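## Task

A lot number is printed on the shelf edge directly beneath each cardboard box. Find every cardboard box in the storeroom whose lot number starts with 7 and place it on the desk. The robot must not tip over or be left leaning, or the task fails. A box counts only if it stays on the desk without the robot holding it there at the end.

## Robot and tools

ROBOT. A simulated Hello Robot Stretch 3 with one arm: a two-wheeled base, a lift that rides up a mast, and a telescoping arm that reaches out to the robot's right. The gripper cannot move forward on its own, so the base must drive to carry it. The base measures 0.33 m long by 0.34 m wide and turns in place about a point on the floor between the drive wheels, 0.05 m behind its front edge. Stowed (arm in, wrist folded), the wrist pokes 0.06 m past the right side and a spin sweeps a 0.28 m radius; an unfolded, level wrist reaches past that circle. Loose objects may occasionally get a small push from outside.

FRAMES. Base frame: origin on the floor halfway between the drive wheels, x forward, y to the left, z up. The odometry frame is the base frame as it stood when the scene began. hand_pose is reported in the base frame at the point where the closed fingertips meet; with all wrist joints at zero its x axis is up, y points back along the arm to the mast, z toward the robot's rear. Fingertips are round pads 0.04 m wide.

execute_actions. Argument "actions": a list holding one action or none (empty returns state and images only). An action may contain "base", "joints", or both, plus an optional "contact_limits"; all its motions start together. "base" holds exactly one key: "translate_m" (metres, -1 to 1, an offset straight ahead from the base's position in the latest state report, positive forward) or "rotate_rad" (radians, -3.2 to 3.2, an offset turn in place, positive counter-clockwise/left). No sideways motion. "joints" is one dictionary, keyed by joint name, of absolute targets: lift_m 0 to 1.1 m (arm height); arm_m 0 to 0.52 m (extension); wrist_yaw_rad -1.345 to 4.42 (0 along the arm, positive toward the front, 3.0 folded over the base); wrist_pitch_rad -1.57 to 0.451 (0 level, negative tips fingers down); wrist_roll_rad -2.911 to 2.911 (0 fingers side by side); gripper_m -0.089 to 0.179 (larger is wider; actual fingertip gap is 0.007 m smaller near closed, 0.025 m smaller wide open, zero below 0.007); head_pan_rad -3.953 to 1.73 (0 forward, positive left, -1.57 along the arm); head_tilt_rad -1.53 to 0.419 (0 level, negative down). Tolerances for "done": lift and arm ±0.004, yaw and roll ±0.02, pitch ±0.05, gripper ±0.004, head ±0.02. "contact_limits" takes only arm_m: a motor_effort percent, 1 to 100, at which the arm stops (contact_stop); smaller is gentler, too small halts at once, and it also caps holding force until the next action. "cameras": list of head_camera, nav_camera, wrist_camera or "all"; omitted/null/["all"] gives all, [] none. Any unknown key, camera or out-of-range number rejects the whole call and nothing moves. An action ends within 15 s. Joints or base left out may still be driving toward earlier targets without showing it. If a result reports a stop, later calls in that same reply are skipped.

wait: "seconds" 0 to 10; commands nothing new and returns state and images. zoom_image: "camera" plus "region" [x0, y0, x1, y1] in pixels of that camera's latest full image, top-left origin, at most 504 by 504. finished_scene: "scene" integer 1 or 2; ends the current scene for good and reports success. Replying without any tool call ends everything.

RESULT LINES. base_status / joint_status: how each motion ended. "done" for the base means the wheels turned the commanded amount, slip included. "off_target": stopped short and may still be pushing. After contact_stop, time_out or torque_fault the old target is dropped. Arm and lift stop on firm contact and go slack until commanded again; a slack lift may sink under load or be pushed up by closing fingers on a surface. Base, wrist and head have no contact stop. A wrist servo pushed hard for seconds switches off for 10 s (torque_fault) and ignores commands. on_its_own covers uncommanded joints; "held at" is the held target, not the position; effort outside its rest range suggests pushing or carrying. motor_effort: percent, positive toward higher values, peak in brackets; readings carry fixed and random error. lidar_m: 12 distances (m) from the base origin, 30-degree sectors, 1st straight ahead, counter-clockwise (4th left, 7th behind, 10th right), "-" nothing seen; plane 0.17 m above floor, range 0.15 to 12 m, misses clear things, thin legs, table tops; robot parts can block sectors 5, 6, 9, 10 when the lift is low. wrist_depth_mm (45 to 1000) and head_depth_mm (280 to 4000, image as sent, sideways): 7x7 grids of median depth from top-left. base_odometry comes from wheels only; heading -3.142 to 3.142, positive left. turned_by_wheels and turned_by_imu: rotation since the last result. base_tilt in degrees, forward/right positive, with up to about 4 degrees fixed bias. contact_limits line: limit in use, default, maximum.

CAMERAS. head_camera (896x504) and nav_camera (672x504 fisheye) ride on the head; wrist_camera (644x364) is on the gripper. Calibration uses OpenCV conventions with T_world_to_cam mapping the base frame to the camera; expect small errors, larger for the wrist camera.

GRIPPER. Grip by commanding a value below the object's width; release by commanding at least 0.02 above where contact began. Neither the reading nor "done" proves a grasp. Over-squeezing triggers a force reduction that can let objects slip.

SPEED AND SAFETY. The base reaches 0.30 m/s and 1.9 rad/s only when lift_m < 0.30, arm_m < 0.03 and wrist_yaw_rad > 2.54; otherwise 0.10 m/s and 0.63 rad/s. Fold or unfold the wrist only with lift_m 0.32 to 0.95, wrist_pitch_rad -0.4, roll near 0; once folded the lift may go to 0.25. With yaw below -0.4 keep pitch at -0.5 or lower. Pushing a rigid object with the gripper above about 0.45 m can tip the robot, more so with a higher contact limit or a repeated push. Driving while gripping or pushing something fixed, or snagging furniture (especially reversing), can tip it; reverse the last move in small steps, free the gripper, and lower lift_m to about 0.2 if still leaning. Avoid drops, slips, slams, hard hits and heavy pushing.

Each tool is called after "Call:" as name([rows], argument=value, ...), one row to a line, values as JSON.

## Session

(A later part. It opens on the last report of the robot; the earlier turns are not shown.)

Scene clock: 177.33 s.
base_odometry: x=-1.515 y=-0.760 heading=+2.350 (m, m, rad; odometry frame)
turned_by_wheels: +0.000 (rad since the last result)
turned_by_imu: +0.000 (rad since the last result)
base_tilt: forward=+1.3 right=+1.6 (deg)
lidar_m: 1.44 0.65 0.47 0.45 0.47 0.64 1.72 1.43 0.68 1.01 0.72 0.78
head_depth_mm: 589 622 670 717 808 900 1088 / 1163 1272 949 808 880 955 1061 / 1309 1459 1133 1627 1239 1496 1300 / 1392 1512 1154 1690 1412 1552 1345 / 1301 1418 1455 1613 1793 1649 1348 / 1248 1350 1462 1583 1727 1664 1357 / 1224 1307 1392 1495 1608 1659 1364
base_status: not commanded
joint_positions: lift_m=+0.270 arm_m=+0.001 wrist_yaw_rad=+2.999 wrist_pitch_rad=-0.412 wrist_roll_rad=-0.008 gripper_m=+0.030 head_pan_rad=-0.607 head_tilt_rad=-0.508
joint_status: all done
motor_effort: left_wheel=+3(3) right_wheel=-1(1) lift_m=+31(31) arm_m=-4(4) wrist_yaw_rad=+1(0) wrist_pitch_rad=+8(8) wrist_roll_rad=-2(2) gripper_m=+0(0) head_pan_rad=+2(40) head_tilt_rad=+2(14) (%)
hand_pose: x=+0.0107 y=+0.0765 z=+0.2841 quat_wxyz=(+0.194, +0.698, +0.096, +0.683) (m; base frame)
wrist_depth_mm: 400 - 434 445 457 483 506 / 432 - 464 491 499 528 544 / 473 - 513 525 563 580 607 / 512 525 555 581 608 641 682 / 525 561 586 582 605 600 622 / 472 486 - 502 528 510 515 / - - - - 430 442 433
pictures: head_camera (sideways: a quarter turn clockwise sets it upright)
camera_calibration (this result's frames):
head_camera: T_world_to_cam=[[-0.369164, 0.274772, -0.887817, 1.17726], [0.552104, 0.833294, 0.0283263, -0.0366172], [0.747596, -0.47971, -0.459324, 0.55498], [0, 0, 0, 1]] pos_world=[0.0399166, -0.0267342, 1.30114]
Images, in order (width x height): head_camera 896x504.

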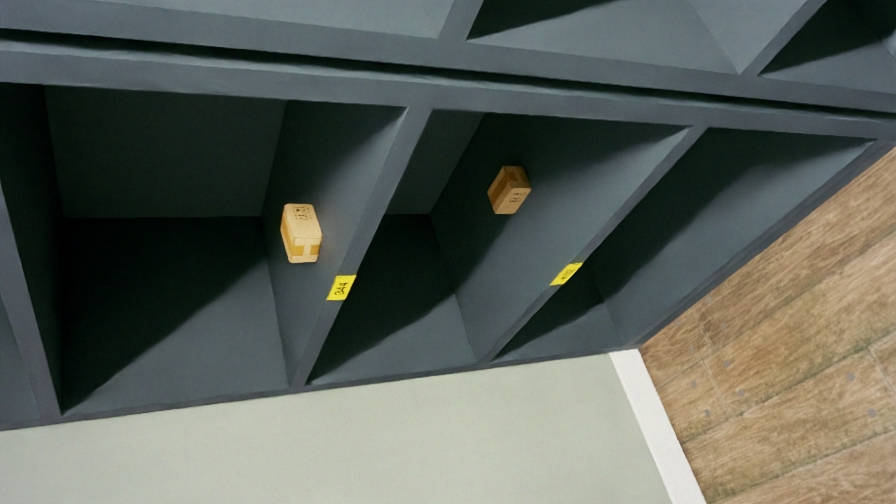

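Call:
execute_actions([
  {"base":{"translate_m":-1}},
], cameras=[])

Call:
execute_actions([
  {"base":{"translate_m":-0.82},"joints":{"head_pan_rad":-1.57,"head_tilt_rad":-0.6}},
], cameras=[])

Call:
execute_actions([
  {"joints":{"lift_m":0.6}},
], cameras=[])

Call:
execute_actions([
  {"joints":{"lift_m":0.9,"wrist_yaw_rad":0,"gripper_m":0.15}},
], cameras=[])

Call:
execute_actions([
  {"joints":{"lift_m":0.98,"wrist_pitch_rad":-0.27,"arm_m":0.1}},
], cameras=["wrist_camera"])

Scene clock: 188.90 s.
base_odometry: x=-0.812 y=-1.472 heading=+2.350 (m, m, rad; odometry frame)
turned_by_wheels: +0.000 (rad since the last result)
turned_by_imu: -0.001 (rad since the last result)
base_tilt: forward=+1.3 right=+1.6 (deg)
lidar_m: 1.78 0.63 0.46 0.44 0.46 0.63 1.69 1.38 0.65 1.02 0.77 0.81
head_depth_mm: 610 661 727 766 919 955 1191 / 667 709 758 816 889 990 1116 / 1322 1464 1142 1627 1243 1508 1300 / 1398 1577 1210 1733 1419 1552 1349 / 1350 1470 1536 1664 1839 1652 1361 / 1291 1409 1563 2005 2071 1666 1357 / 2013 2166 2322 2524 2148 1674 1369
base_status: done
joint_positions: lift_m=+0.270 arm_m=+0.001 wrist_yaw_rad=+2.999 wrist_pitch_rad=-0.412 wrist_roll_rad=-0.008 gripper_m=+0.030 head_pan_rad=-0.607 head_tilt_rad=-0.507
joint_status: not commanded
motor_effort: left_wheel=+3(8) right_wheel=-1(5) lift_m=+31(31) arm_m=-4(4) wrist_yaw_rad=+1(1) wrist_pitch_rad=+7(7) wrist_roll_rad=-2(2) gripper_m=+0(0) head_pan_rad=+3(3) head_tilt_rad=+2(3) (%)
hand_pose: x=+0.0107 y=+0.0765 z=+0.2841 quat_wxyz=(+0.194, +0.698, +0.096, +0.683) (m; base frame)
wrist_depth_mm: 398 - 422 437 454 477 499 / 422 - 460 478 508 521 543 / 459 - 501 523 551 570 595 / 507 514 548 578 589 627 661 / 527 539 568 590 608 609 621 / 477 488 - 511 516 510 513 / - - - - 432 433 441
pictures: none
No camera images: the call's "cameras" was empty. Leave "cameras" out to get every camera's image.

Scene clock: 193.47 s.
base_odometry: x=-0.235 y=-2.055 heading=+2.350 (m, m, rad; odometry frame)
turned_by_wheels: +0.000 (rad since the last result)
turned_by_imu: +0.000 (rad since the last result)
base_tilt: forward=+1.2 right=+1.6 (deg)
lidar_m: 1.75 0.62 0.45 0.44 0.45 0.62 1.50 1.55 0.73 1.02 0.70 1.44
head_depth_mm: 841 920 842 668 1099 885 1183 / 841 921 850 672 1103 888 1189 / 847 925 721 644 1112 894 1199 / 847 931 871 682 1119 899 1203 / 850 932 881 656 1125 903 1210 / 852 932 889 661 1138 907 1208 / 852 936 902 667 1034 913 1047
base_status: done
joint_positions: lift_m=+0.270 arm_m=+0.001 wrist_yaw_rad=+2.999 wrist_pitch_rad=-0.412 wrist_roll_rad=-0.008 gripper_m=+0.030 head_pan_rad=-1.563 head_tilt_rad=-0.592
joint_status: all done
motor_effort: left_wheel=+3(7) right_wheel=-1(4) lift_m=+31(31) arm_m=-4(4) wrist_yaw_rad=+2(1) wrist_pitch_rad=+7(7) wrist_roll_rad=-2(2) gripper_m=-1(0) head_pan_rad=-4(43) head_tilt_rad=-3(9) (%)
hand_pose: x=+0.0107 y=+0.0765 z=+0.2841 quat_wxyz=(+0.194, +0.698, +0.096, +0.683) (m; base frame)
wrist_depth_mm: 391 - 415 438 450 470 493 / 416 - 453 473 492 518 528 / 450 - 489 513 539 567 588 / 498 510 535 557 589 635 643 / 523 544 562 583 586 618 622 / 471 490 - 508 517 508 515 / - - - - 431 435 435
pictures: none
No camera images: the call's "cameras" was empty. Leave "cameras" out to get every camera's image.

Scene clock: 197.30 s.
base_odometry: x=-0.235 y=-2.055 heading=+2.350 (m, m, rad; odometry frame)
turned_by_wheels: +0.000 (rad since the last result)
turned_by_imu: -0.001 (rad since the last result)
base_tilt: forward=+1.3 right=+1.6 (deg)
lidar_m: 1.75 0.63 0.46 0.44 0.45 0.62 1.50 1.55 0.73 1.02 0.70 1.44
head_depth_mm: 840 917 840 666 1099 887 1183 / 844 922 850 672 1104 888 1191 / 845 924 723 643 1114 893 1196 / 850 929 871 683 1124 899 1197 / 850 929 879 655 1127 906 1205 / 852 932 889 662 1136 908 1207 / 857 937 906 666 1032 911 1049
base_status: not commanded
joint_positions: lift_m=+0.600 arm_m=+0.001 wrist_yaw_rad=+2.999 wrist_pitch_rad=-0.412 wrist_roll_rad=-0.008 gripper_m=+0.030 head_pan_rad=-1.563 head_tilt_rad=-0.592
joint_status: all done
motor_effort: left_wheel=+3(3) right_wheel=-1(1) lift_m=+38(39) arm_m=-4(4) wrist_yaw_rad=+1(1) wrist_pitch_rad=+8(7) wrist_roll_rad=-2(2) gripper_m=+0(0) head_pan_rad=-4(5) head_tilt_rad=-3(3) (%)
hand_pose: x=+0.0107 y=+0.0765 z=+0.6138 quat_wxyz=(+0.194, +0.698, +0.096, +0.683) (m; base frame)
wrist_depth_mm: 393 - 421 438 455 472 492 / 420 - 460 470 489 511 539 / 452 - 490 520 537 549 576 / 491 516 534 578 606 622 675 / 539 569 573 619 676 704 755 / 595 618 - 701 789 803 842 / 665 694 737 721 744 781 789
pictures: none
No camera images: the call's "cameras" was empty. Leave "cameras" out to get every camera's image.

Scene clock: 200.87 s.
base_odometry: x=-0.235 y=-2.055 heading=+2.350 (m, m, rad; odometry frame)
turned_by_wheels: +0.000 (rad since the last result)
turned_by_imu: -0.001 (rad since the last result)
base_tilt: forward=+1.3 right=+1.6 (deg)
lidar_m: 1.75 0.63 0.46 0.44 0.45 0.62 1.50 1.56 0.72 1.02 0.69 1.44
head_depth_mm: 839 920 842 665 1099 908 - / 843 925 850 672 1103 900 - / 847 926 723 645 1117 - - / 846 928 867 683 1117 901 1200 / 850 933 880 654 1125 889 1205 / 852 932 891 663 1129 909 1210 / 854 939 904 668 1037 914 1049
base_status: not commanded
joint_positions: lift_m=+0.900 arm_m=+0.001 wrist_yaw_rad=+0.002 wrist_pitch_rad=-0.412 wrist_roll_rad=-0.008 gripper_m=+0.150 head_pan_rad=-1.563 head_tilt_rad=-0.592
joint_status: all done
motor_effort: left_wheel=+2(3) right_wheel=-1(1) lift_m=+38(40) arm_m=-4(4) wrist_yaw_rad=-2(3) wrist_pitch_rad=+8(8) wrist_roll_rad=-2(2) gripper_m=+0(82) head_pan_rad=-4(5) head_tilt_rad=-2(3) (%)
hand_pose: x=-0.0212 y=-0.3715 z=+0.9138 quat_wxyz=(+0.695, +0.146, -0.689, -0.144) (m; base frame)
wrist_depth_mm: 298 301 298 320 352 385 428 / 489 696 733 731 751 622 313 / 509 767 797 805 821 714 480 / 509 745 848 857 854 693 478 / 514 703 718 734 726 659 477 / 497 - 596 605 617 - 506 / 549 541 540 550 570 604 -
pictures: none
No camera images: the call's "cameras" was empty. Leave "cameras" out to get every camera's image.

Scene clock: 202.83 s.
base_odometry: x=-0.235 y=-2.055 heading=+2.350 (m, m, rad; odometry frame)
turned_by_wheels: +0.000 (rad since the last result)
turned_by_imu: -0.001 (rad since the last result)
base_tilt: forward=+1.3 right=+1.6 (deg)
lidar_m: 1.75 0.62 0.46 0.44 0.45 0.62 1.50 1.56 0.73 1.02 0.70 1.44
head_depth_mm: 841 920 932 - - 844 1187 / 841 921 851 - - 847 1189 / 847 927 884 - - 861 1200 / 848 927 869 668 1082 898 1202 / 851 930 879 656 1127 902 1205 / 851 931 891 660 1133 907 1207 / 856 936 902 665 1036 911 1048
base_status: not commanded
joint_positions: lift_m=+0.980 arm_m=+0.100 wrist_yaw_rad=+0.001 wrist_pitch_rad=-0.291 wrist_roll_rad=-0.008 gripper_m=+0.150 head_pan_rad=-1.563 head_tilt_rad=-0.593
joint_status: all done
motor_effort: left_wheel=+3(2) right_wheel=-1(1) lift_m=+38(39) arm_m=+4(2) wrist_yaw_rad=+0(1) wrist_pitch_rad=+13(14) wrist_roll_rad=-2(2) gripper_m=+1(0) head_pan_rad=-5(4) head_tilt_rad=-3(3) (%)
hand_pose: x=-0.0213 y=-0.4831 z=+1.0220 quat_wxyz=(+0.703, +0.103, -0.697, -0.102) (m; base frame)
wrist_depth_mm: 501 588 597 596 604 607 493 / 514 623 628 643 639 624 475 / 416 436 448 365 488 501 463 / 297 296 306 314 325 334 340 / 264 260 264 262 268 275 272 / 504 - 769 808 807 - 474 / 569 646 647 675 683 641 452
pictures: wrist_camera
camera_calibration (this result's frames):
wrist_camera: T_world_to_cam=[[-0.998541, 0.00984343, 0.0530892, -0.0764214], [-0.0431627, 0.445213, -0.894384, 1.16418], [-0.0324398, -0.895371, -0.444139, 0.189981], [0, 0, 0, 1]] pos_world=[-0.0198979, -0.347452, 1.12966]
Images, in order (width x height): wrist_camera 644x364.

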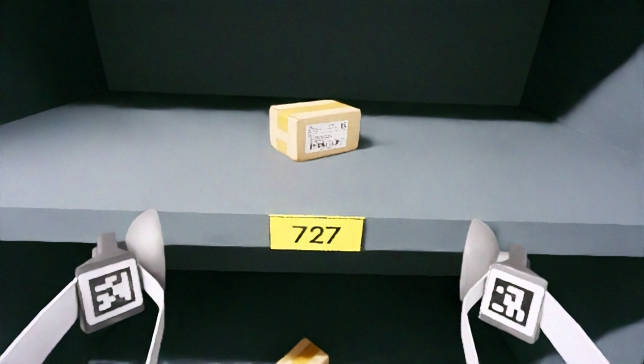

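Call:
execute_actions([
  {"joints":{"arm_m":0.352}},
], cameras=[])

Call:
execute_actions([
  {"joints":{"gripper_m":0.04}},
], cameras=["wrist_camera"])

Call:
execute_actions([
  {"joints":{"lift_m":1.01}},
], cameras=[])

Call:
execute_actions([
  {"joints":{"arm_m":0}},
], cameras=[])

Call:
execute_actions([
  {"base":{"translate_m":-0.2},"joints":{"lift_m":0.85,"wrist_pitch_rad":-0.4}},
], cameras=[])

Call:
execute_actions([
  {"base":{"translate_m":-0.3},"joints":{"lift_m":0.55,"wrist_yaw_rad":2.7}},
], cameras=["wrist_camera"])

Scene clock: 212.23 s.
base_odometry: x=-0.235 y=-2.055 heading=+2.350 (m, m, rad; odometry frame)
turned_by_wheels: +0.000 (rad since the last result)
turned_by_imu: -0.002 (rad since the last result)
base_tilt: forward=+1.3 right=+1.7 (deg)
lidar_m: 1.74 0.62 0.46 0.44 0.45 0.62 1.50 1.55 0.72 1.02 0.69 1.45
head_depth_mm: 838 911 - 668 1100 881 1182 / 844 898 - 671 1104 890 1188 / 844 914 - 622 1112 894 1199 / 849 930 872 683 1124 898 1201 / 850 932 876 656 1122 904 1202 / 853 934 891 661 1132 909 1212 / 855 936 902 667 1034 914 1047
base_status: not commanded
joint_positions: lift_m=+0.980 arm_m=+0.352 wrist_yaw_rad=+0.000 wrist_pitch_rad=-0.291 wrist_roll_rad=-0.008 gripper_m=+0.150 head_pan_rad=-1.563 head_tilt_rad=-0.593
joint_status: all done
motor_effort: left_wheel=+2(2) right_wheel=-1(1) lift_m=+38(38) arm_m=+4(1) wrist_yaw_rad=+0(1) wrist_pitch_rad=+12(12) wrist_roll_rad=-2(2) gripper_m=+0(1) head_pan_rad=-4(4) head_tilt_rad=-2(3) (%)
hand_pose: x=-0.0214 y=-0.7351 z=+1.0220 quat_wxyz=(+0.703, +0.103, -0.697, -0.102) (m; base frame)
wrist_depth_mm: 376 379 374 380 378 386 381 / 401 401 400 403 405 406 409 / 413 422 419 425 436 429 431 / 291 295 303 315 321 326 337 / 222 237 148 150 219 258 251 / 188 - 129 130 178 - 199 / 148 153 134 139 160 157 165
pictures: none
No camera images: the call's "cameras" was empty. Leave "cameras" out to get every camera's image.

Scene clock: 213.83 s.
base_odometry: x=-0.235 y=-2.055 heading=+2.350 (m, m, rad; odometry frame)
turned_by_wheels: +0.000 (rad since the last result)
turned_by_imu: +0.000 (rad since the last result)
base_tilt: forward=+1.3 right=+1.6 (deg)
lidar_m: 1.74 0.63 0.45 0.44 0.45 0.62 1.50 1.55 0.72 1.02 0.70 1.44
head_depth_mm: 841 904 - 667 1100 884 1184 / 842 900 - 671 1103 889 1189 / 847 913 - 620 1108 894 1198 / 846 929 871 680 1120 900 1198 / 850 932 880 656 1123 901 1206 / 849 934 888 661 1131 908 1204 / 854 936 899 667 1033 910 1055
base_status: not commanded
joint_positions: lift_m=+0.980 arm_m=+0.352 wrist_yaw_rad=+0.001 wrist_pitch_rad=-0.291 wrist_roll_rad=-0.008 gripper_m=+0.041 head_pan_rad=-1.563 head_tilt_rad=-0.593
joint_status: all done
motor_effort: left_wheel=+3(3) right_wheel=-1(1) lift_m=+38(38) arm_m=+4(4) wrist_yaw_rad=+0(0) wrist_pitch_rad=+12(12) wrist_roll_rad=-2(2) gripper_m=-23(99) head_pan_rad=-4(5) head_tilt_rad=-3(3) (%)
hand_pose: x=-0.0213 y=-0.7351 z=+1.0220 quat_wxyz=(+0.703, +0.103, -0.697, -0.102) (m; base frame)
wrist_depth_mm: 380 378 374 383 376 378 380 / 397 404 402 401 410 406 410 / 413 417 424 423 433 432 436 / 291 295 306 307 322 327 337 / 223 237 146 149 159 244 248 / 181 189 127 127 154 197 199 / 157 153 143 135 160 161 164
pictures: wrist_camera
camera_calibration (this result's frames):
wrist_camera: T_world_to_cam=[[-0.998541, 0.00986696, 0.0530903, -0.0739303], [-0.0431532, 0.445213, -0.894384, 1.27638], [-0.0324613, -0.89537, -0.444138, -0.0356587], [0, 0, 0, 1]] pos_world=[-0.0199003, -0.599457, 1.12966]
Images, in order (width x height): wrist_camera 644x364.

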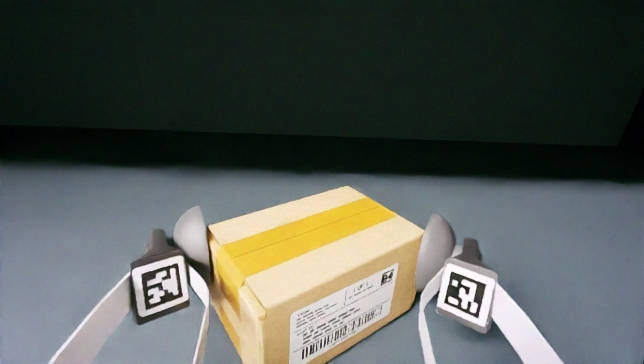

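Scene clock: 214.90 s.
base_odometry: x=-0.235 y=-2.055 heading=+2.350 (m, m, rad; odometry frame)
turned_by_wheels: +0.000 (rad since the last result)
turned_by_imu: +0.000 (rad since the last result)
base_tilt: forward=+1.3 right=+1.7 (deg)
lidar_m: 1.75 0.62 0.46 0.44 0.45 0.62 1.50 1.56 0.73 1.02 0.70 1.44
head_depth_mm: 841 894 788 666 1096 884 1184 / 843 892 730 671 1102 888 1188 / 845 903 - 645 1113 896 1197 / 847 927 814 684 1121 899 1206 / 851 930 879 655 1126 904 1207 / 854 935 890 660 1134 909 1213 / 857 937 899 667 1035 912 1047
base_status: not commanded
joint_positions: lift_m=+1.010 arm_m=+0.352 wrist_yaw_rad=+0.001 wrist_pitch_rad=-0.291 wrist_roll_rad=-0.008 gripper_m=+0.046 head_pan_rad=-1.563 head_tilt_rad=-0.593
joint_status: all done
on_its_own: gripper_m is held at +0.046, not at your +0.040, by its stall guard, which is still easing
motor_effort: left_wheel=+3(3) right_wheel=-1(1) lift_m=+39(42) arm_m=+4(4) wrist_yaw_rad=+0(1) wrist_pitch_rad=+13(13) wrist_roll_rad=-2(2) gripper_m=-2(23) head_pan_rad=-4(4) head_tilt_rad=-3(4) (%)
hand_pose: x=-0.0213 y=-0.7351 z=+1.0518 quat_wxyz=(+0.703, +0.104, -0.696, -0.102) (m; base frame)
wrist_depth_mm: 380 376 373 379 381 380 381 / 400 404 398 399 406 407 410 / 428 426 434 428 437 437 436 / 347 355 370 378 386 402 409 / 270 288 146 148 157 302 306 / 220 230 126 127 154 239 241 / 190 186 138 134 189 195 199
pictures: none
No camera images: the call's "cameras" was empty. Leave "cameras" out to get every camera's image.

Scene clock: 218.70 s.
base_odometry: x=-0.235 y=-2.055 heading=+2.350 (m, m, rad; odometry frame)
turned_by_wheels: +0.000 (rad since the last result)
turned_by_imu: -0.001 (rad since the last result)
base_tilt: forward=+1.3 right=+1.5 (deg)
lidar_m: 1.74 0.63 0.46 0.44 0.45 0.62 1.50 1.56 0.73 1.02 0.69 1.45
head_depth_mm: 841 916 842 633 - - - / 844 922 849 - - - - / 846 927 858 659 - - - / 847 930 869 648 1048 896 1198 / 849 932 879 656 1122 902 1203 / 852 934 890 660 1136 906 1215 / 856 937 901 667 1035 910 1048
base_status: not commanded
joint_positions: lift_m=+1.010 arm_m=+0.001 wrist_yaw_rad=+0.000 wrist_pitch_rad=-0.292 wrist_roll_rad=-0.008 gripper_m=+0.050 head_pan_rad=-1.563 head_tilt_rad=-0.593
joint_status: all done
joint sent to its limit — the command would take arm_m past its lower limit, so that joint was sent only as far as its limit.
on_its_own: gripper_m is held at +0.049, not at your +0.040, by its stall guard, which is not easing now
motor_effort: left_wheel=+3(3) right_wheel=-1(1) lift_m=+39(40) arm_m=-4(4) wrist_yaw_rad=+0(0) wrist_pitch_rad=+13(13) wrist_roll_rad=-2(2) gripper_m=-19(21) head_pan_rad=-4(5) head_tilt_rad=-3(3) (%)
hand_pose: x=-0.0214 y=-0.3849 z=+1.0518 quat_wxyz=(+0.703, +0.104, -0.696, -0.103) (m; base frame)
wrist_depth_mm: 506 676 679 676 687 679 494 / 513 702 730 708 735 711 480 / 474 527 541 558 585 598 479 / 359 364 370 378 388 401 410 / 507 712 147 149 160 652 439 / 521 677 126 127 154 601 475 / 506 676 138 134 700 692 490
pictures: none
No camera images: the call's "cameras" was empty. Leave "cameras" out to get every camera's image.

Scene clock: 222.10 s.
base_odometry: x=-0.095 y=-2.197 heading=+2.350 (m, m, rad; odometry frame)
turned_by_wheels: +0.000 (rad since the last result)
turned_by_imu: -0.001 (rad since the last result)
base_tilt: forward=+1.3 right=+1.6 (deg)
lidar_m: 1.73 0.62 0.45 0.44 0.45 0.62 1.30 1.35 0.62 0.93 0.84 0.83
head_depth_mm: 820 867 788 665 901 847 914 / 847 927 848 669 1103 942 1200 / 845 926 857 678 1113 510 - / 848 931 868 684 1119 925 1202 / 852 932 877 687 1126 903 1205 / 853 939 891 661 1131 908 1206 / 856 940 902 667 1138 916 1217
base_status: done
joint_positions: lift_m=+0.850 arm_m=+0.001 wrist_yaw_rad=+0.000 wrist_pitch_rad=-0.420 wrist_roll_rad=-0.008 gripper_m=+0.050 head_pan_rad=-1.563 head_tilt_rad=-0.593
joint_status: all done
on_its_own: gripper_m is held at +0.049, not at your +0.040, by its stall guard, which is not easing now
motor_effort: left_wheel=+3(3) right_wheel=-1(5) lift_m=+31(36) arm_m=-4(3) wrist_yaw_rad=+0(0) wrist_pitch_rad=+12(13) wrist_roll_rad=-2(2) gripper_m=-19(19) head_pan_rad=-5(5) head_tilt_rad=-3(3) (%)
hand_pose: x=-0.0215 y=-0.3705 z=+0.8623 quat_wxyz=(+0.695, +0.148, -0.688, -0.147) (m; base frame)
wrist_depth_mm: 680 694 679 691 659 360 301 / 737 740 751 733 727 380 - / 733 798 826 809 699 377 - / 731 775 793 798 703 404 - / 616 645 147 149 159 - - / 520 541 127 127 153 - - / 716 874 139 133 683 - -
pictures: none
No camera images: the call's "cameras" was empty. Leave "cameras" out to get every camera's image.

Scene clock: 226.23 s.
base_odometry: x=+0.116 y=-2.410 heading=+2.351 (m, m, rad; odometry frame)
turned_by_wheels: +0.000 (rad since the last result)
turned_by_imu: -0.001 (rad since the last result)
base_tilt: forward=+1.3 right=+1.6 (deg)
lidar_m: 1.73 0.62 0.45 0.43 0.45 0.61 1.01 1.04 1.42 0.58 1.07 1.06
head_depth_mm: 2801 3065 3236 2465 1865 1505 1254 / 2835 3078 3346 2459 1875 1505 1268 / 2826 3072 3353 2485 1895 1518 1266 / 470 516 566 638 740 863 1123 / 843 934 877 692 1126 907 1205 / 855 941 889 696 1128 934 1210 / 856 940 901 668 1140 940 1214
base_status: done
joint_positions: lift_m=+0.550 arm_m=+0.001 wrist_yaw_rad=+2.699 wrist_pitch_rad=-0.420 wrist_roll_rad=-0.008 gripper_m=+0.050 head_pan_rad=-1.563 head_tilt_rad=-0.593
joint_status: all done
on_its_own: gripper_m is held at +0.049, not at your +0.040, by its stall guard, which is not easing now
motor_effort: left_wheel=+3(3) right_wheel=-1(3) lift_m=+31(32) arm_m=-4(4) wrist_yaw_rad=+2(3) wrist_pitch_rad=+12(12) wrist_roll_rad=-2(2) gripper_m=-20(20) head_pan_rad=-4(4) head_tilt_rad=-2(3) (%)
hand_pose: x=+0.0748 y=+0.0561 z=+0.5623 quat_wxyz=(+0.296, +0.704, -0.007, +0.645) (m; base frame)
wrist_depth_mm: 359 392 427 477 546 635 761 / 381 418 467 528 613 709 887 / 406 445 508 562 665 797 - / 434 481 547 611 759 930 - / 479 512 147 148 159 - - / - - 127 128 154 855 837 / - 642 138 134 696 710 720
pictures: wrist_camera
camera_calibration (this result's frames):
wrist_camera: T_world_to_cam=[[0.90048, -0.431527, 0.0540398, -0.0792081], [-0.200215, -0.521651, -0.829334, 0.546439], [0.38607, 0.735979, -0.556134, 0.411852], [0, 0, 0, 1]] pos_world=[0.0217267, -0.0522446, 0.686506]
Images, in order (width x height): wrist_camera 644x364.

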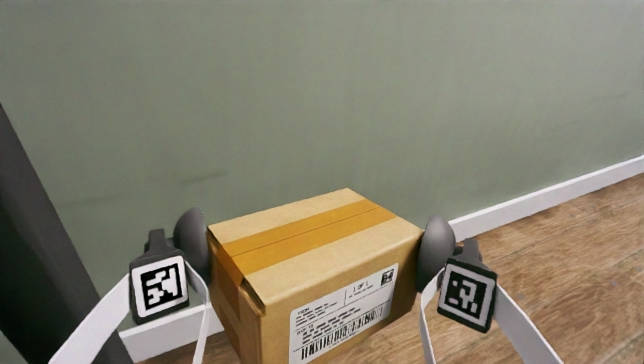

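Call:
execute_actions([
  {"base":{"translate_m":-0.47},"joints":{"lift_m":0.28}},
], cameras=[])

Call:
execute_actions([
  {"base":{"rotate_rad":1.59}},
], cameras=[])

Call:
execute_actions([
  {"base":{"translate_m":-1}},
], cameras=[])

Call:
execute_actions([
  {"base":{"translate_m":-1},"joints":{"head_pan_rad":-2.3}},
], cameras=["nav_camera","wrist_camera"])

Scene clock: 243.27 s.
base_odometry: x=+0.447 y=-2.745 heading=+2.351 (m, m, rad; odometry frame)
turned_by_wheels: +0.000 (rad since the last result)
turned_by_imu: -0.002 (rad since the last result)
base_tilt: forward=+1.3 right=+1.6 (deg)
lidar_m: 1.71 0.62 0.45 0.43 0.45 0.56 0.54 0.56 0.76 2.05 0.76 1.46
head_depth_mm: 1847 1902 1928 1954 1798 1504 1258 / 2761 3005 3113 2473 1882 1523 1267 / 2832 3146 3335 2493 1890 1515 1265 / 2840 3122 3333 2501 1910 1531 1274 / 2871 3114 3360 2518 1910 1538 1279 / 2858 3071 3327 2552 1931 1545 1290 / 2879 3050 3366 2587 1277 1266 1231
base_status: done
joint_positions: lift_m=+0.280 arm_m=+0.001 wrist_yaw_rad=+2.699 wrist_pitch_rad=-0.420 wrist_roll_rad=-0.008 gripper_m=+0.050 head_pan_rad=-1.563 head_tilt_rad=-0.593
joint_status: all done
on_its_own: gripper_m is held at +0.049, not at your +0.040, by its stall guard, which is not easing now
motor_effort: left_wheel=+2(9) right_wheel=+0(5) lift_m=+32(32) arm_m=-3(3) wrist_yaw_rad=+1(2) wrist_pitch_rad=+12(12) wrist_roll_rad=-2(2) gripper_m=-20(20) head_pan_rad=-4(4) head_tilt_rad=-3(3) (%)
hand_pose: x=+0.0747 y=+0.0561 z=+0.2922 quat_wxyz=(+0.296, +0.704, -0.006, +0.645) (m; base frame)
wrist_depth_mm: 354 386 425 482 538 639 764 / 376 416 457 514 600 708 882 / 403 443 508 575 659 809 938 / 437 483 540 593 694 761 797 / 463 496 146 149 160 616 627 / - - 127 127 155 518 519 / - - 119 134 428 442 448
pictures: none
No camera images: the call's "cameras" was empty. Leave "cameras" out to get every camera's image.

Scene clock: 245.50 s.
base_odometry: x=+0.447 y=-2.745 heading=-2.343 (m, m, rad; odometry frame)
turned_by_wheels: +1.590 (rad since the last result)
turned_by_imu: +1.569 (rad since the last result)
base_tilt: forward=+1.3 right=+1.6 (deg)
lidar_m: 0.43 0.45 0.56 0.54 0.56 0.76 2.10 0.76 1.46 1.68 0.62 0.45
head_depth_mm: 2633 2166 2292 2319 1865 1499 1257 / 3434 3810 3252 2459 1882 1517 1271 / 3579 3924 3657 2486 1894 1525 1268 / 3614 3928 3683 2507 1900 1530 1277 / 2790 2772 2755 2364 1922 1535 1282 / 1634 1629 1620 1590 1588 1453 1289 / 1159 1148 1142 1138 1132 1118 1108
base_status: done
joint_positions: lift_m=+0.280 arm_m=+0.001 wrist_yaw_rad=+2.699 wrist_pitch_rad=-0.420 wrist_roll_rad=-0.008 gripper_m=+0.050 head_pan_rad=-1.563 head_tilt_rad=-0.593
joint_status: not commanded
on_its_own: gripper_m is held at +0.049, not at your +0.040, by its stall guard, which is not easing now
motor_effort: left_wheel=-1(10) right_wheel=+2(7) lift_m=+32(33) arm_m=-4(3) wrist_yaw_rad=+2(1) wrist_pitch_rad=+12(12) wrist_roll_rad=-2(2) gripper_m=-20(20) head_pan_rad=-4(5) head_tilt_rad=-2(3) (%)
hand_pose: x=+0.0747 y=+0.0561 z=+0.2922 quat_wxyz=(+0.296, +0.704, -0.006, +0.645) (m; base frame)
wrist_depth_mm: 427 467 523 585 556 414 332 / 458 509 552 627 568 420 337 / 487 535 591 699 612 441 348 / 525 582 654 709 611 458 358 / 555 567 147 149 160 468 363 / - - 127 127 154 442 377 / - - 119 134 423 430 376
pictures: none
No camera images: the call's "cameras" was empty. Leave "cameras" out to get every camera's image.

Scene clock: 250.50 s.
base_odometry: x=+1.144 y=-2.028 heading=-2.343 (m, m, rad; odometry frame)
turned_by_wheels: +0.000 (rad since the last result)
turned_by_imu: +0.000 (rad since the last result)
base_tilt: forward=+1.2 right=+1.7 (deg)
lidar_m: 1.42 0.76 0.56 0.54 0.56 0.76 2.11 2.02 2.70 0.48 0.50 1.48
head_depth_mm: 3353 3664 3590 2467 1870 1499 1256 / 3544 3852 3585 2466 1880 1513 1268 / 378 414 464 519 590 695 831 / 380 415 460 513 580 668 789 / 381 417 462 515 584 673 796 / 382 419 464 518 587 677 802 / 383 421 466 522 590 682 809
base_status: done
joint_positions: lift_m=+0.280 arm_m=+0.001 wrist_yaw_rad=+2.699 wrist_pitch_rad=-0.420 wrist_roll_rad=-0.008 gripper_m=+0.050 head_pan_rad=-1.563 head_tilt_rad=-0.593
joint_status: not commanded
on_its_own: gripper_m is held at +0.049, not at your +0.040, by its stall guard, which is not easing now
motor_effort: left_wheel=-1(11) right_wheel=+2(4) lift_m=+31(32) arm_m=-4(3) wrist_yaw_rad=+2(2) wrist_pitch_rad=+12(12) wrist_roll_rad=-2(2) gripper_m=-20(20) head_pan_rad=-4(3) head_tilt_rad=-3(2) (%)
hand_pose: x=+0.0747 y=+0.0561 z=+0.2922 quat_wxyz=(+0.296, +0.704, -0.006, +0.645) (m; base frame)
wrist_depth_mm: 431 462 526 579 660 756 888 / 459 504 557 628 729 826 - / 492 542 606 706 780 948 - / 521 580 649 707 753 769 793 / 559 578 147 149 159 617 625 / - - 127 128 154 517 517 / - - 119 134 423 442 446
pictures: none
No camera images: the call's "cameras" was empty. Leave "cameras" out to get every camera's image.

Scene clock: 255.50 s.
base_odometry: x=+1.842 y=-1.312 heading=-2.343 (m, m, rad; odometry frame)
turned_by_wheels: +0.000 (rad since the last result)
turned_by_imu: +0.000 (rad since the last result)
base_tilt: forward=+1.2 right=+1.7 (deg)
lidar_m: 2.07 0.76 0.56 0.54 0.56 0.76 1.33 1.14 1.37 3.72 1.35 1.07
head_depth_mm: 1336 1430 1488 1635 1751 1503 1257 / 1459 1565 1594 1207 1541 1511 1270 / 1604 1743 1619 1112 1831 1483 1270 / 1787 1969 1651 1173 1916 1529 1280 / 2010 2245 1668 1602 1849 1544 1286 / 2330 2615 1680 2340 1918 1542 1288 / 2673 3111 1938 2582 1950 1558 1292
base_status: done
joint_positions: lift_m=+0.280 arm_m=+0.001 wrist_yaw_rad=+2.699 wrist_pitch_rad=-0.420 wrist_roll_rad=-0.008 gripper_m=+0.050 head_pan_rad=-2.293 head_tilt_rad=-0.593
joint_status: all done
on_its_own: gripper_m is held at +0.049, not at your +0.040, by its stall guard, which is not easing now
motor_effort: left_wheel=-1(10) right_wheel=+2(5) lift_m=+32(32) arm_m=-4(4) wrist_yaw_rad=+1(2) wrist_pitch_rad=+12(12) wrist_roll_rad=-2(2) gripper_m=-20(21) head_pan_rad=-4(43) head_tilt_rad=-3(3) (%)
hand_pose: x=+0.0747 y=+0.0561 z=+0.2922 quat_wxyz=(+0.296, +0.704, -0.006, +0.645) (m; base frame)
wrist_depth_mm: 433 470 525 575 661 780 919 / 456 502 556 626 724 844 - / 487 544 606 705 798 926 - / 527 564 645 701 774 769 777 / 564 583 146 149 159 623 634 / - - 127 127 154 510 515 / - - 119 134 425 446 453
pictures: nav_camera (sideways: a quarter turn counterclockwise sets it upright), wrist_camera
camera_calibration (this result's frames):
nav_camera: T_world_to_cam=[[-0.302648, -0.425861, 0.85267, -1.06916], [-0.745795, 0.662863, 0.066349, -0.0238224], [-0.593459, -0.615837, -0.518219, 0.64273], [0, 0, 0, 1]] pos_world=[0.0400863, -0.0437077, 1.2463]
wrist_camera: T_world_to_cam=[[0.900682, -0.431106, 0.0540431, -0.0645597], [-0.199994, -0.521794, -0.829297, 0.322475], [0.385714, 0.736124, -0.556189, 0.261743], [0, 0, 0, 1]] pos_world=[0.0216829, -0.0522415, 0.416495]
Images, in order (width x height): nav_camera 672x504, wrist_camera 644x364.

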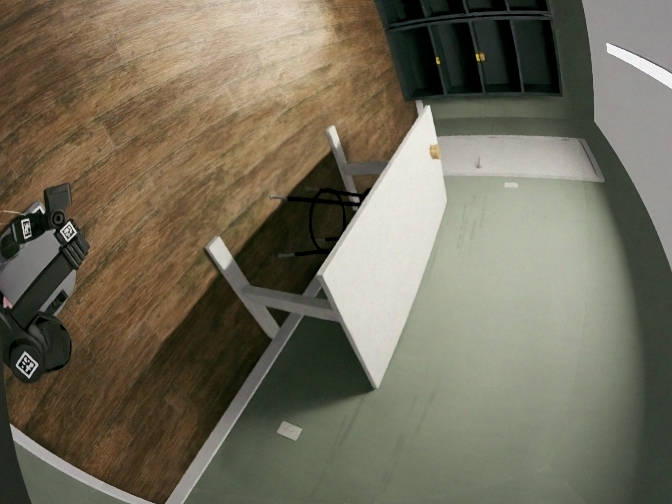

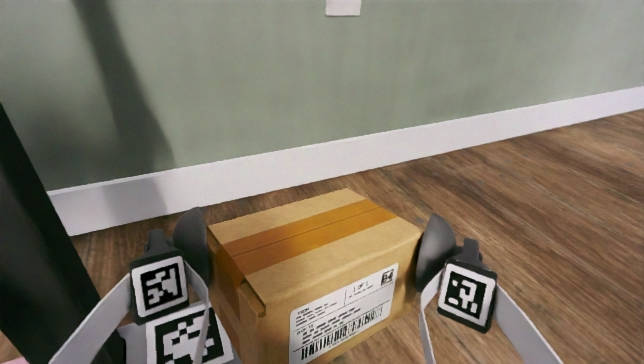

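Call:
execute_actions([
  {"base":{"translate_m":-0.78}},
], cameras=[])

Call:
execute_actions([
  {"joints":{"lift_m":0.5}},
], cameras=[])

Call:
execute_actions([
  {"joints":{"lift_m":0.74,"wrist_yaw_rad":0}},
], cameras=[])

Call:
execute_actions([
  {"joints":{"wrist_pitch_rad":-0.27,"arm_m":0.38}},
], cameras=[])

Call:
execute_actions([
  {"joints":{"lift_m":0.712,"head_pan_rad":-1.57}},
], cameras=["nav_camera","wrist_camera"])

Scene clock: 265.73 s.
base_odometry: x=+2.386 y=-0.753 heading=-2.343 (m, m, rad; odometry frame)
turned_by_wheels: +0.000 (rad since the last result)
turned_by_imu: -0.001 (rad since the last result)
base_tilt: forward=+1.3 right=+1.6 (deg)
lidar_m: 1.88 0.76 0.56 0.54 0.56 0.58 0.56 0.58 0.72 0.71 2.45 1.80
head_depth_mm: 541 583 631 686 751 832 924 / 592 642 701 769 852 956 1087 / 657 714 785 875 977 1121 1213 / 730 803 897 994 1101 1350 1273 / 820 921 1046 1091 914 1497 1249 / 947 1075 1245 1137 857 1545 1168 / 1114 1299 1495 1142 860 905 1232
base_status: done
joint_positions: lift_m=+0.280 arm_m=+0.001 wrist_yaw_rad=+2.699 wrist_pitch_rad=-0.420 wrist_roll_rad=-0.008 gripper_m=+0.050 head_pan_rad=-2.293 head_tilt_rad=-0.593
joint_status: not commanded
on_its_own: gripper_m is held at +0.049, not at your +0.040, by its stall guard, which is not easing now
motor_effort: left_wheel=-2(10) right_wheel=+2(4) lift_m=+32(32) arm_m=-4(4) wrist_yaw_rad=+1(2) wrist_pitch_rad=+12(12) wrist_roll_rad=-2(2) gripper_m=-20(19) head_pan_rad=-4(4) head_tilt_rad=-3(3) (%)
hand_pose: x=+0.0747 y=+0.0561 z=+0.2922 quat_wxyz=(+0.296, +0.704, -0.006, +0.645) (m; base frame)
wrist_depth_mm: 432 471 532 579 668 759 897 / 464 495 562 633 715 851 - / 492 536 614 693 781 930 - / 530 572 645 706 742 754 798 / 562 582 146 149 158 613 639 / - - 127 127 153 528 522 / - - 119 134 423 440 449
pictures: none
No camera images: the call's "cameras" was empty. Leave "cameras" out to get every camera's image.

Scene clock: 268.57 s.
base_odometry: x=+2.386 y=-0.753 heading=-2.343 (m, m, rad; odometry frame)
turned_by_wheels: +0.000 (rad since the last result)
turned_by_imu: -0.001 (rad since the last result)
base_tilt: forward=+1.3 right=+1.7 (deg)
lidar_m: 1.88 0.76 0.56 0.54 0.56 0.58 0.56 0.58 0.72 0.70 2.45 1.80
head_depth_mm: 541 584 631 688 751 830 924 / 593 642 700 768 850 955 1086 / 654 716 786 874 978 1125 1215 / 728 803 896 994 1102 1351 1270 / 824 919 1041 1088 913 1490 1252 / 943 1078 1244 1133 855 1537 1166 / 1111 1290 1493 1142 861 904 1230
base_status: not commanded
joint_positions: lift_m=+0.500 arm_m=+0.001 wrist_yaw_rad=+2.699 wrist_pitch_rad=-0.420 wrist_roll_rad=-0.008 gripper_m=+0.050 head_pan_rad=-2.293 head_tilt_rad=-0.593
joint_status: all done
on_its_own: gripper_m is held at +0.049, not at your +0.040, by its stall guard, which is not easing now
motor_effort: left_wheel=-1(2) right_wheel=+2(2) lift_m=+39(41) arm_m=-4(3) wrist_yaw_rad=+1(1) wrist_pitch_rad=+12(12) wrist_roll_rad=-2(2) gripper_m=-20(20) head_pan_rad=-4(4) head_tilt_rad=-3(3) (%)
hand_pose: x=+0.0747 y=+0.0561 z=+0.5120 quat_wxyz=(+0.296, +0.704, -0.006, +0.645) (m; base frame)
wrist_depth_mm: 435 474 520 581 664 771 891 / 461 506 556 626 714 854 - / 488 538 608 692 799 - - / 537 598 645 740 912 - - / 586 624 146 149 160 943 934 / - - 127 127 154 799 803 / - 652 139 134 646 650 664
pictures: none
No camera images: the call's "cameras" was empty. Leave "cameras" out to get every camera's image.

Scene clock: 271.57 s.
base_odometry: x=+2.386 y=-0.753 heading=-2.343 (m, m, rad; odometry frame)
turned_by_wheels: +0.000 (rad since the last result)
turned_by_imu: -0.001 (rad since the last result)
base_tilt: forward=+1.3 right=+1.6 (deg)
lidar_m: 1.89 0.76 0.56 0.54 0.56 0.58 0.56 0.58 0.72 0.71 2.46 1.80
head_depth_mm: 542 584 630 686 750 828 922 / 593 642 700 767 853 955 1090 / 655 714 789 873 979 1124 1220 / 730 803 898 996 1100 1350 1277 / 822 919 1043 1090 913 1501 1248 / 945 1074 1244 1132 855 1539 1192 / 1115 1295 1502 1141 859 905 976
base_status: not commanded
joint_positions: lift_m=+0.740 arm_m=+0.001 wrist_yaw_rad=+0.002 wrist_pitch_rad=-0.420 wrist_roll_rad=-0.008 gripper_m=+0.050 head_pan_rad=-2.293 head_tilt_rad=-0.593
joint_status: all done
on_its_own: gripper_m is held at +0.049, not at your +0.040, by its stall guard, which is not easing now
motor_effort: left_wheel=-1(1) right_wheel=+2(2) lift_m=+39(41) arm_m=-4(3) wrist_yaw_rad=-1(3) wrist_pitch_rad=+12(12) wrist_roll_rad=-2(2) gripper_m=-19(20) head_pan_rad=-4(4) head_tilt_rad=-3(3) (%)
hand_pose: x=-0.0212 y=-0.3705 z=+0.7520 quat_wxyz=(+0.695, +0.149, -0.688, -0.147) (m; base frame)
wrist_depth_mm: - - - - - 872 640 / - - 517 545 556 584 567 / - 375 361 367 378 388 405 / - - - - 533 897 600 / - - 146 149 159 893 613 / - - 126 127 154 828 608 / 865 869 139 134 841 851 610
pictures: none
No camera images: the call's "cameras" was empty. Leave "cameras" out to get every camera's image.

Scene clock: 275.57 s.
base_odometry: x=+2.386 y=-0.753 heading=-2.343 (m, m, rad; odometry frame)
turned_by_wheels: +0.000 (rad since the last result)
turned_by_imu: -0.001 (rad since the last result)
base_tilt: forward=+1.2 right=+1.6 (deg)
lidar_m: 1.89 0.76 0.56 0.54 0.56 0.58 0.56 0.58 0.72 0.71 2.45 1.80
head_depth_mm: 541 584 630 685 752 830 922 / 592 643 701 769 854 955 1087 / 654 715 785 872 978 1121 1214 / 729 803 895 992 1105 1349 1304 / 824 920 1043 1088 913 1498 - / 948 1073 1243 1134 856 1605 1118 / 1109 1290 1490 1145 890 930 1231
base_status: not commanded
joint_positions: lift_m=+0.740 arm_m=+0.380 wrist_yaw_rad=+0.000 wrist_pitch_rad=-0.300 wrist_roll_rad=-0.008 gripper_m=+0.050 head_pan_rad=-2.293 head_tilt_rad=-0.593
joint_status: all done
on_its_own: gripper_m is held at +0.049, not at your +0.040, by its stall guard, which is not easing now
motor_effort: left_wheel=-1(1) right_wheel=+2(2) lift_m=+38(38) arm_m=+4(2) wrist_yaw_rad=+1(1) wrist_pitch_rad=+18(20) wrist_roll_rad=-2(2) gripper_m=-19(20) head_pan_rad=-4(4) head_tilt_rad=-2(3) (%)
hand_pose: x=-0.0214 y=-0.7622 z=+0.7798 quat_wxyz=(+0.702, +0.106, -0.696, -0.105) (m; base frame)
wrist_depth_mm: - - - - - 940 628 / - - - - - 863 626 / - - 517 531 565 580 564 / - 351 363 370 374 391 398 / 277 283 146 149 160 294 297 / 216 227 127 127 154 236 238 / 190 185 139 134 188 193 198
pictures: none
No camera images: the call's "cameras" was empty. Leave "cameras" out to get every camera's image.

Scene clock: 276.60 s.
base_odometry: x=+2.386 y=-0.753 heading=-2.343 (m, m, rad; odometry frame)
turned_by_wheels: +0.000 (rad since the last result)
turned_by_imu: +0.000 (rad since the last result)
base_tilt: forward=+1.3 right=+1.7 (deg)
lidar_m: 1.88 0.76 0.56 0.54 0.56 0.58 0.56 0.58 0.72 0.71 2.46 1.80
head_depth_mm: 1909 1928 1586 1086 844 1519 - / 2889 2960 1598 1095 - 1003 1183 / 3558 3868 1620 1130 - 1475 1235 / 3561 3851 1646 1115 816 1475 1240 / 3608 3867 3467 1122 848 1491 1280 / 3492 3900 3747 2553 1806 1503 1287 / 3655 3927 3847 2580 1947 1550 1294
base_status: not commanded
joint_positions: lift_m=+0.712 arm_m=+0.380 wrist_yaw_rad=+0.000 wrist_pitch_rad=-0.297 wrist_roll_rad=-0.008 gripper_m=+0.050 head_pan_rad=-1.577 head_tilt_rad=-0.593
joint_status: all done
on_its_own: gripper_m is held at +0.049, not at your +0.040, by its stall guard, which is not easing now
motor_effort: left_wheel=-1(1) right_wheel=+2(2) lift_m=+32(36) arm_m=+4(4) wrist_yaw_rad=+0(0) wrist_pitch_rad=+17(18) wrist_roll_rad=-2(2) gripper_m=-20(20) head_pan_rad=+3(40) head_tilt_rad=-3(3) (%)
hand_pose: x=-0.0214 y=-0.7625 z=+0.7527 quat_wxyz=(+0.702, +0.106, -0.696, -0.105) (m; base frame)
wrist_depth_mm: - - - - - 922 631 / - - - 854 923 827 632 / - 528 441 452 475 493 515 / - 295 303 313 317 326 335 / 223 236 147 149 159 246 251 / 181 192 127 127 154 198 200 / 158 155 139 135 161 163 166
pictures: nav_camera (sideways: a quarter turn counterclockwise sets it upright), wrist_camera
camera_calibration (this result's frames):
nav_camera: T_world_to_cam=[[0.0510081, -0.520065, 0.852602, -1.07123], [-0.997737, 0.0109162, 0.0663495, -0.0222863], [-0.0438132, -0.854057, -0.518331, 0.639522], [0, 0, 0, 1]] pos_world=[0.0604253, -0.0106792, 1.2463]
wrist_camera: T_world_to_cam=[[-0.998537, 0.0098985, 0.0531639, -0.0594855], [-0.0429841, 0.451259, -0.891357, 1.04997], [-0.0328138, -0.892338, -0.450173, -0.172921], [0, 0, 0, 1]] pos_world=[-0.0199404, -0.627526, 0.861221]
Images, in order (width x height): nav_camera 672x504, wrist_camera 644x364.

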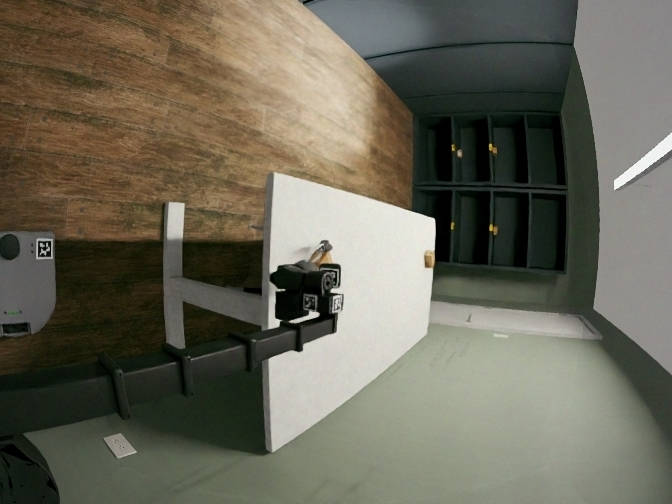

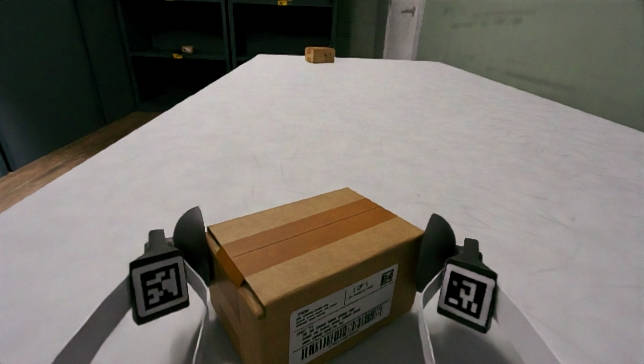

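Call:
execute_actions([
  {"joints":{"gripper_m":0.15}},
], cameras=[])

Call:
execute_actions([
  {"joints":{"arm_m":0.25,"lift_m":0.73}},
], cameras=[])

Call:
finished_scene(scene=1)

Scene clock: 285.93 s.
base_odometry: x=+2.386 y=-0.753 heading=-2.343 (m, m, rad; odometry frame)
turned_by_wheels: +0.000 (rad since the last result)
turned_by_imu: -0.001 (rad since the last result)
base_tilt: forward=+1.3 right=+1.6 (deg)
lidar_m: 1.88 0.76 0.56 0.54 0.56 0.58 0.56 0.58 0.72 0.71 2.45 1.80
head_depth_mm: 1920 1933 1586 1086 839 1527 - / 2937 2986 1605 1101 - 1001 1181 / 3550 3866 1617 1129 - 1479 1238 / 3549 3919 1636 1117 814 1496 1239 / 3586 3896 3506 1126 847 1498 1281 / 3457 3807 3838 2561 1802 1513 1282 / 3585 3869 3848 2559 1924 1542 1294
base_status: not commanded
joint_positions: lift_m=+0.712 arm_m=+0.380 wrist_yaw_rad=+0.000 wrist_pitch_rad=-0.292 wrist_roll_rad=-0.008 gripper_m=+0.150 head_pan_rad=-1.577 head_tilt_rad=-0.593
joint_status: all done
motor_effort: left_wheel=-1(2) right_wheel=+2(2) lift_m=+31(31) arm_m=+4(4) wrist_yaw_rad=+0(1) wrist_pitch_rad=+13(17) wrist_roll_rad=-2(2) gripper_m=+0(83) head_pan_rad=+3(3) head_tilt_rad=-3(3) (%)
hand_pose: x=-0.0214 y=-0.7630 z=+0.7539 quat_wxyz=(+0.703, +0.104, -0.696, -0.103) (m; base frame)
wrist_depth_mm: - - - - - 965 619 / - - - 884 961 852 625 / - - 456 467 487 509 524 / - 299 307 319 323 332 346 / 228 240 160 155 223 260 254 / 192 - 133 129 165 - 202 / 151 157 148 135 163 159 168
pictures: none
No camera images: the call's "cameras" was empty. Leave "cameras" out to get every camera's image.

Scene clock: 288.13 s.
base_odometry: x=+2.386 y=-0.753 heading=-2.343 (m, m, rad; odometry frame)
turned_by_wheels: +0.000 (rad since the last result)
turned_by_imu: -0.001 (rad since the last result)
base_tilt: forward=+1.2 right=+1.7 (deg)
lidar_m: 1.88 0.76 0.56 0.54 0.56 0.58 0.56 0.58 0.72 0.71 2.45 1.80
head_depth_mm: 1913 1945 1588 1087 842 - - / 2904 3003 1595 1097 893 - 1183 / 3503 3850 1619 1099 869 - 1236 / 3587 3899 1642 1114 861 1483 1240 / 3615 3850 3496 1119 847 1492 1281 / 3505 3842 3763 2540 1857 1499 1291 / 3635 3901 3844 2565 1930 1545 1294
base_status: not commanded
joint_positions: lift_m=+0.730 arm_m=+0.250 wrist_yaw_rad=+0.000 wrist_pitch_rad=-0.291 wrist_roll_rad=-0.008 gripper_m=+0.150 head_pan_rad=-1.577 head_tilt_rad=-0.593
joint_status: all done
motor_effort: left_wheel=-1(1) right_wheel=+2(2) lift_m=+37(41) arm_m=-4(5) wrist_yaw_rad=-1(0) wrist_pitch_rad=+13(13) wrist_roll_rad=-2(2) gripper_m=+1(0) head_pan_rad=+3(3) head_tilt_rad=-2(3) (%)
hand_pose: x=-0.0214 y=-0.6339 z=+0.7719 quat_wxyz=(+0.703, +0.103, -0.697, -0.102) (m; base frame)
wrist_depth_mm: - - - - - 919 629 / - - - - - 874 614 / - - 508 527 538 565 570 / - 340 331 262 364 377 386 / 262 270 265 256 276 298 291 / 217 - 214 217 221 - 227 / 170 177 179 181 184 181 192
pictures: none
No camera images: the call's "cameras" was empty. Leave "cameras" out to get every camera's image.

The scene is finished: the task was done.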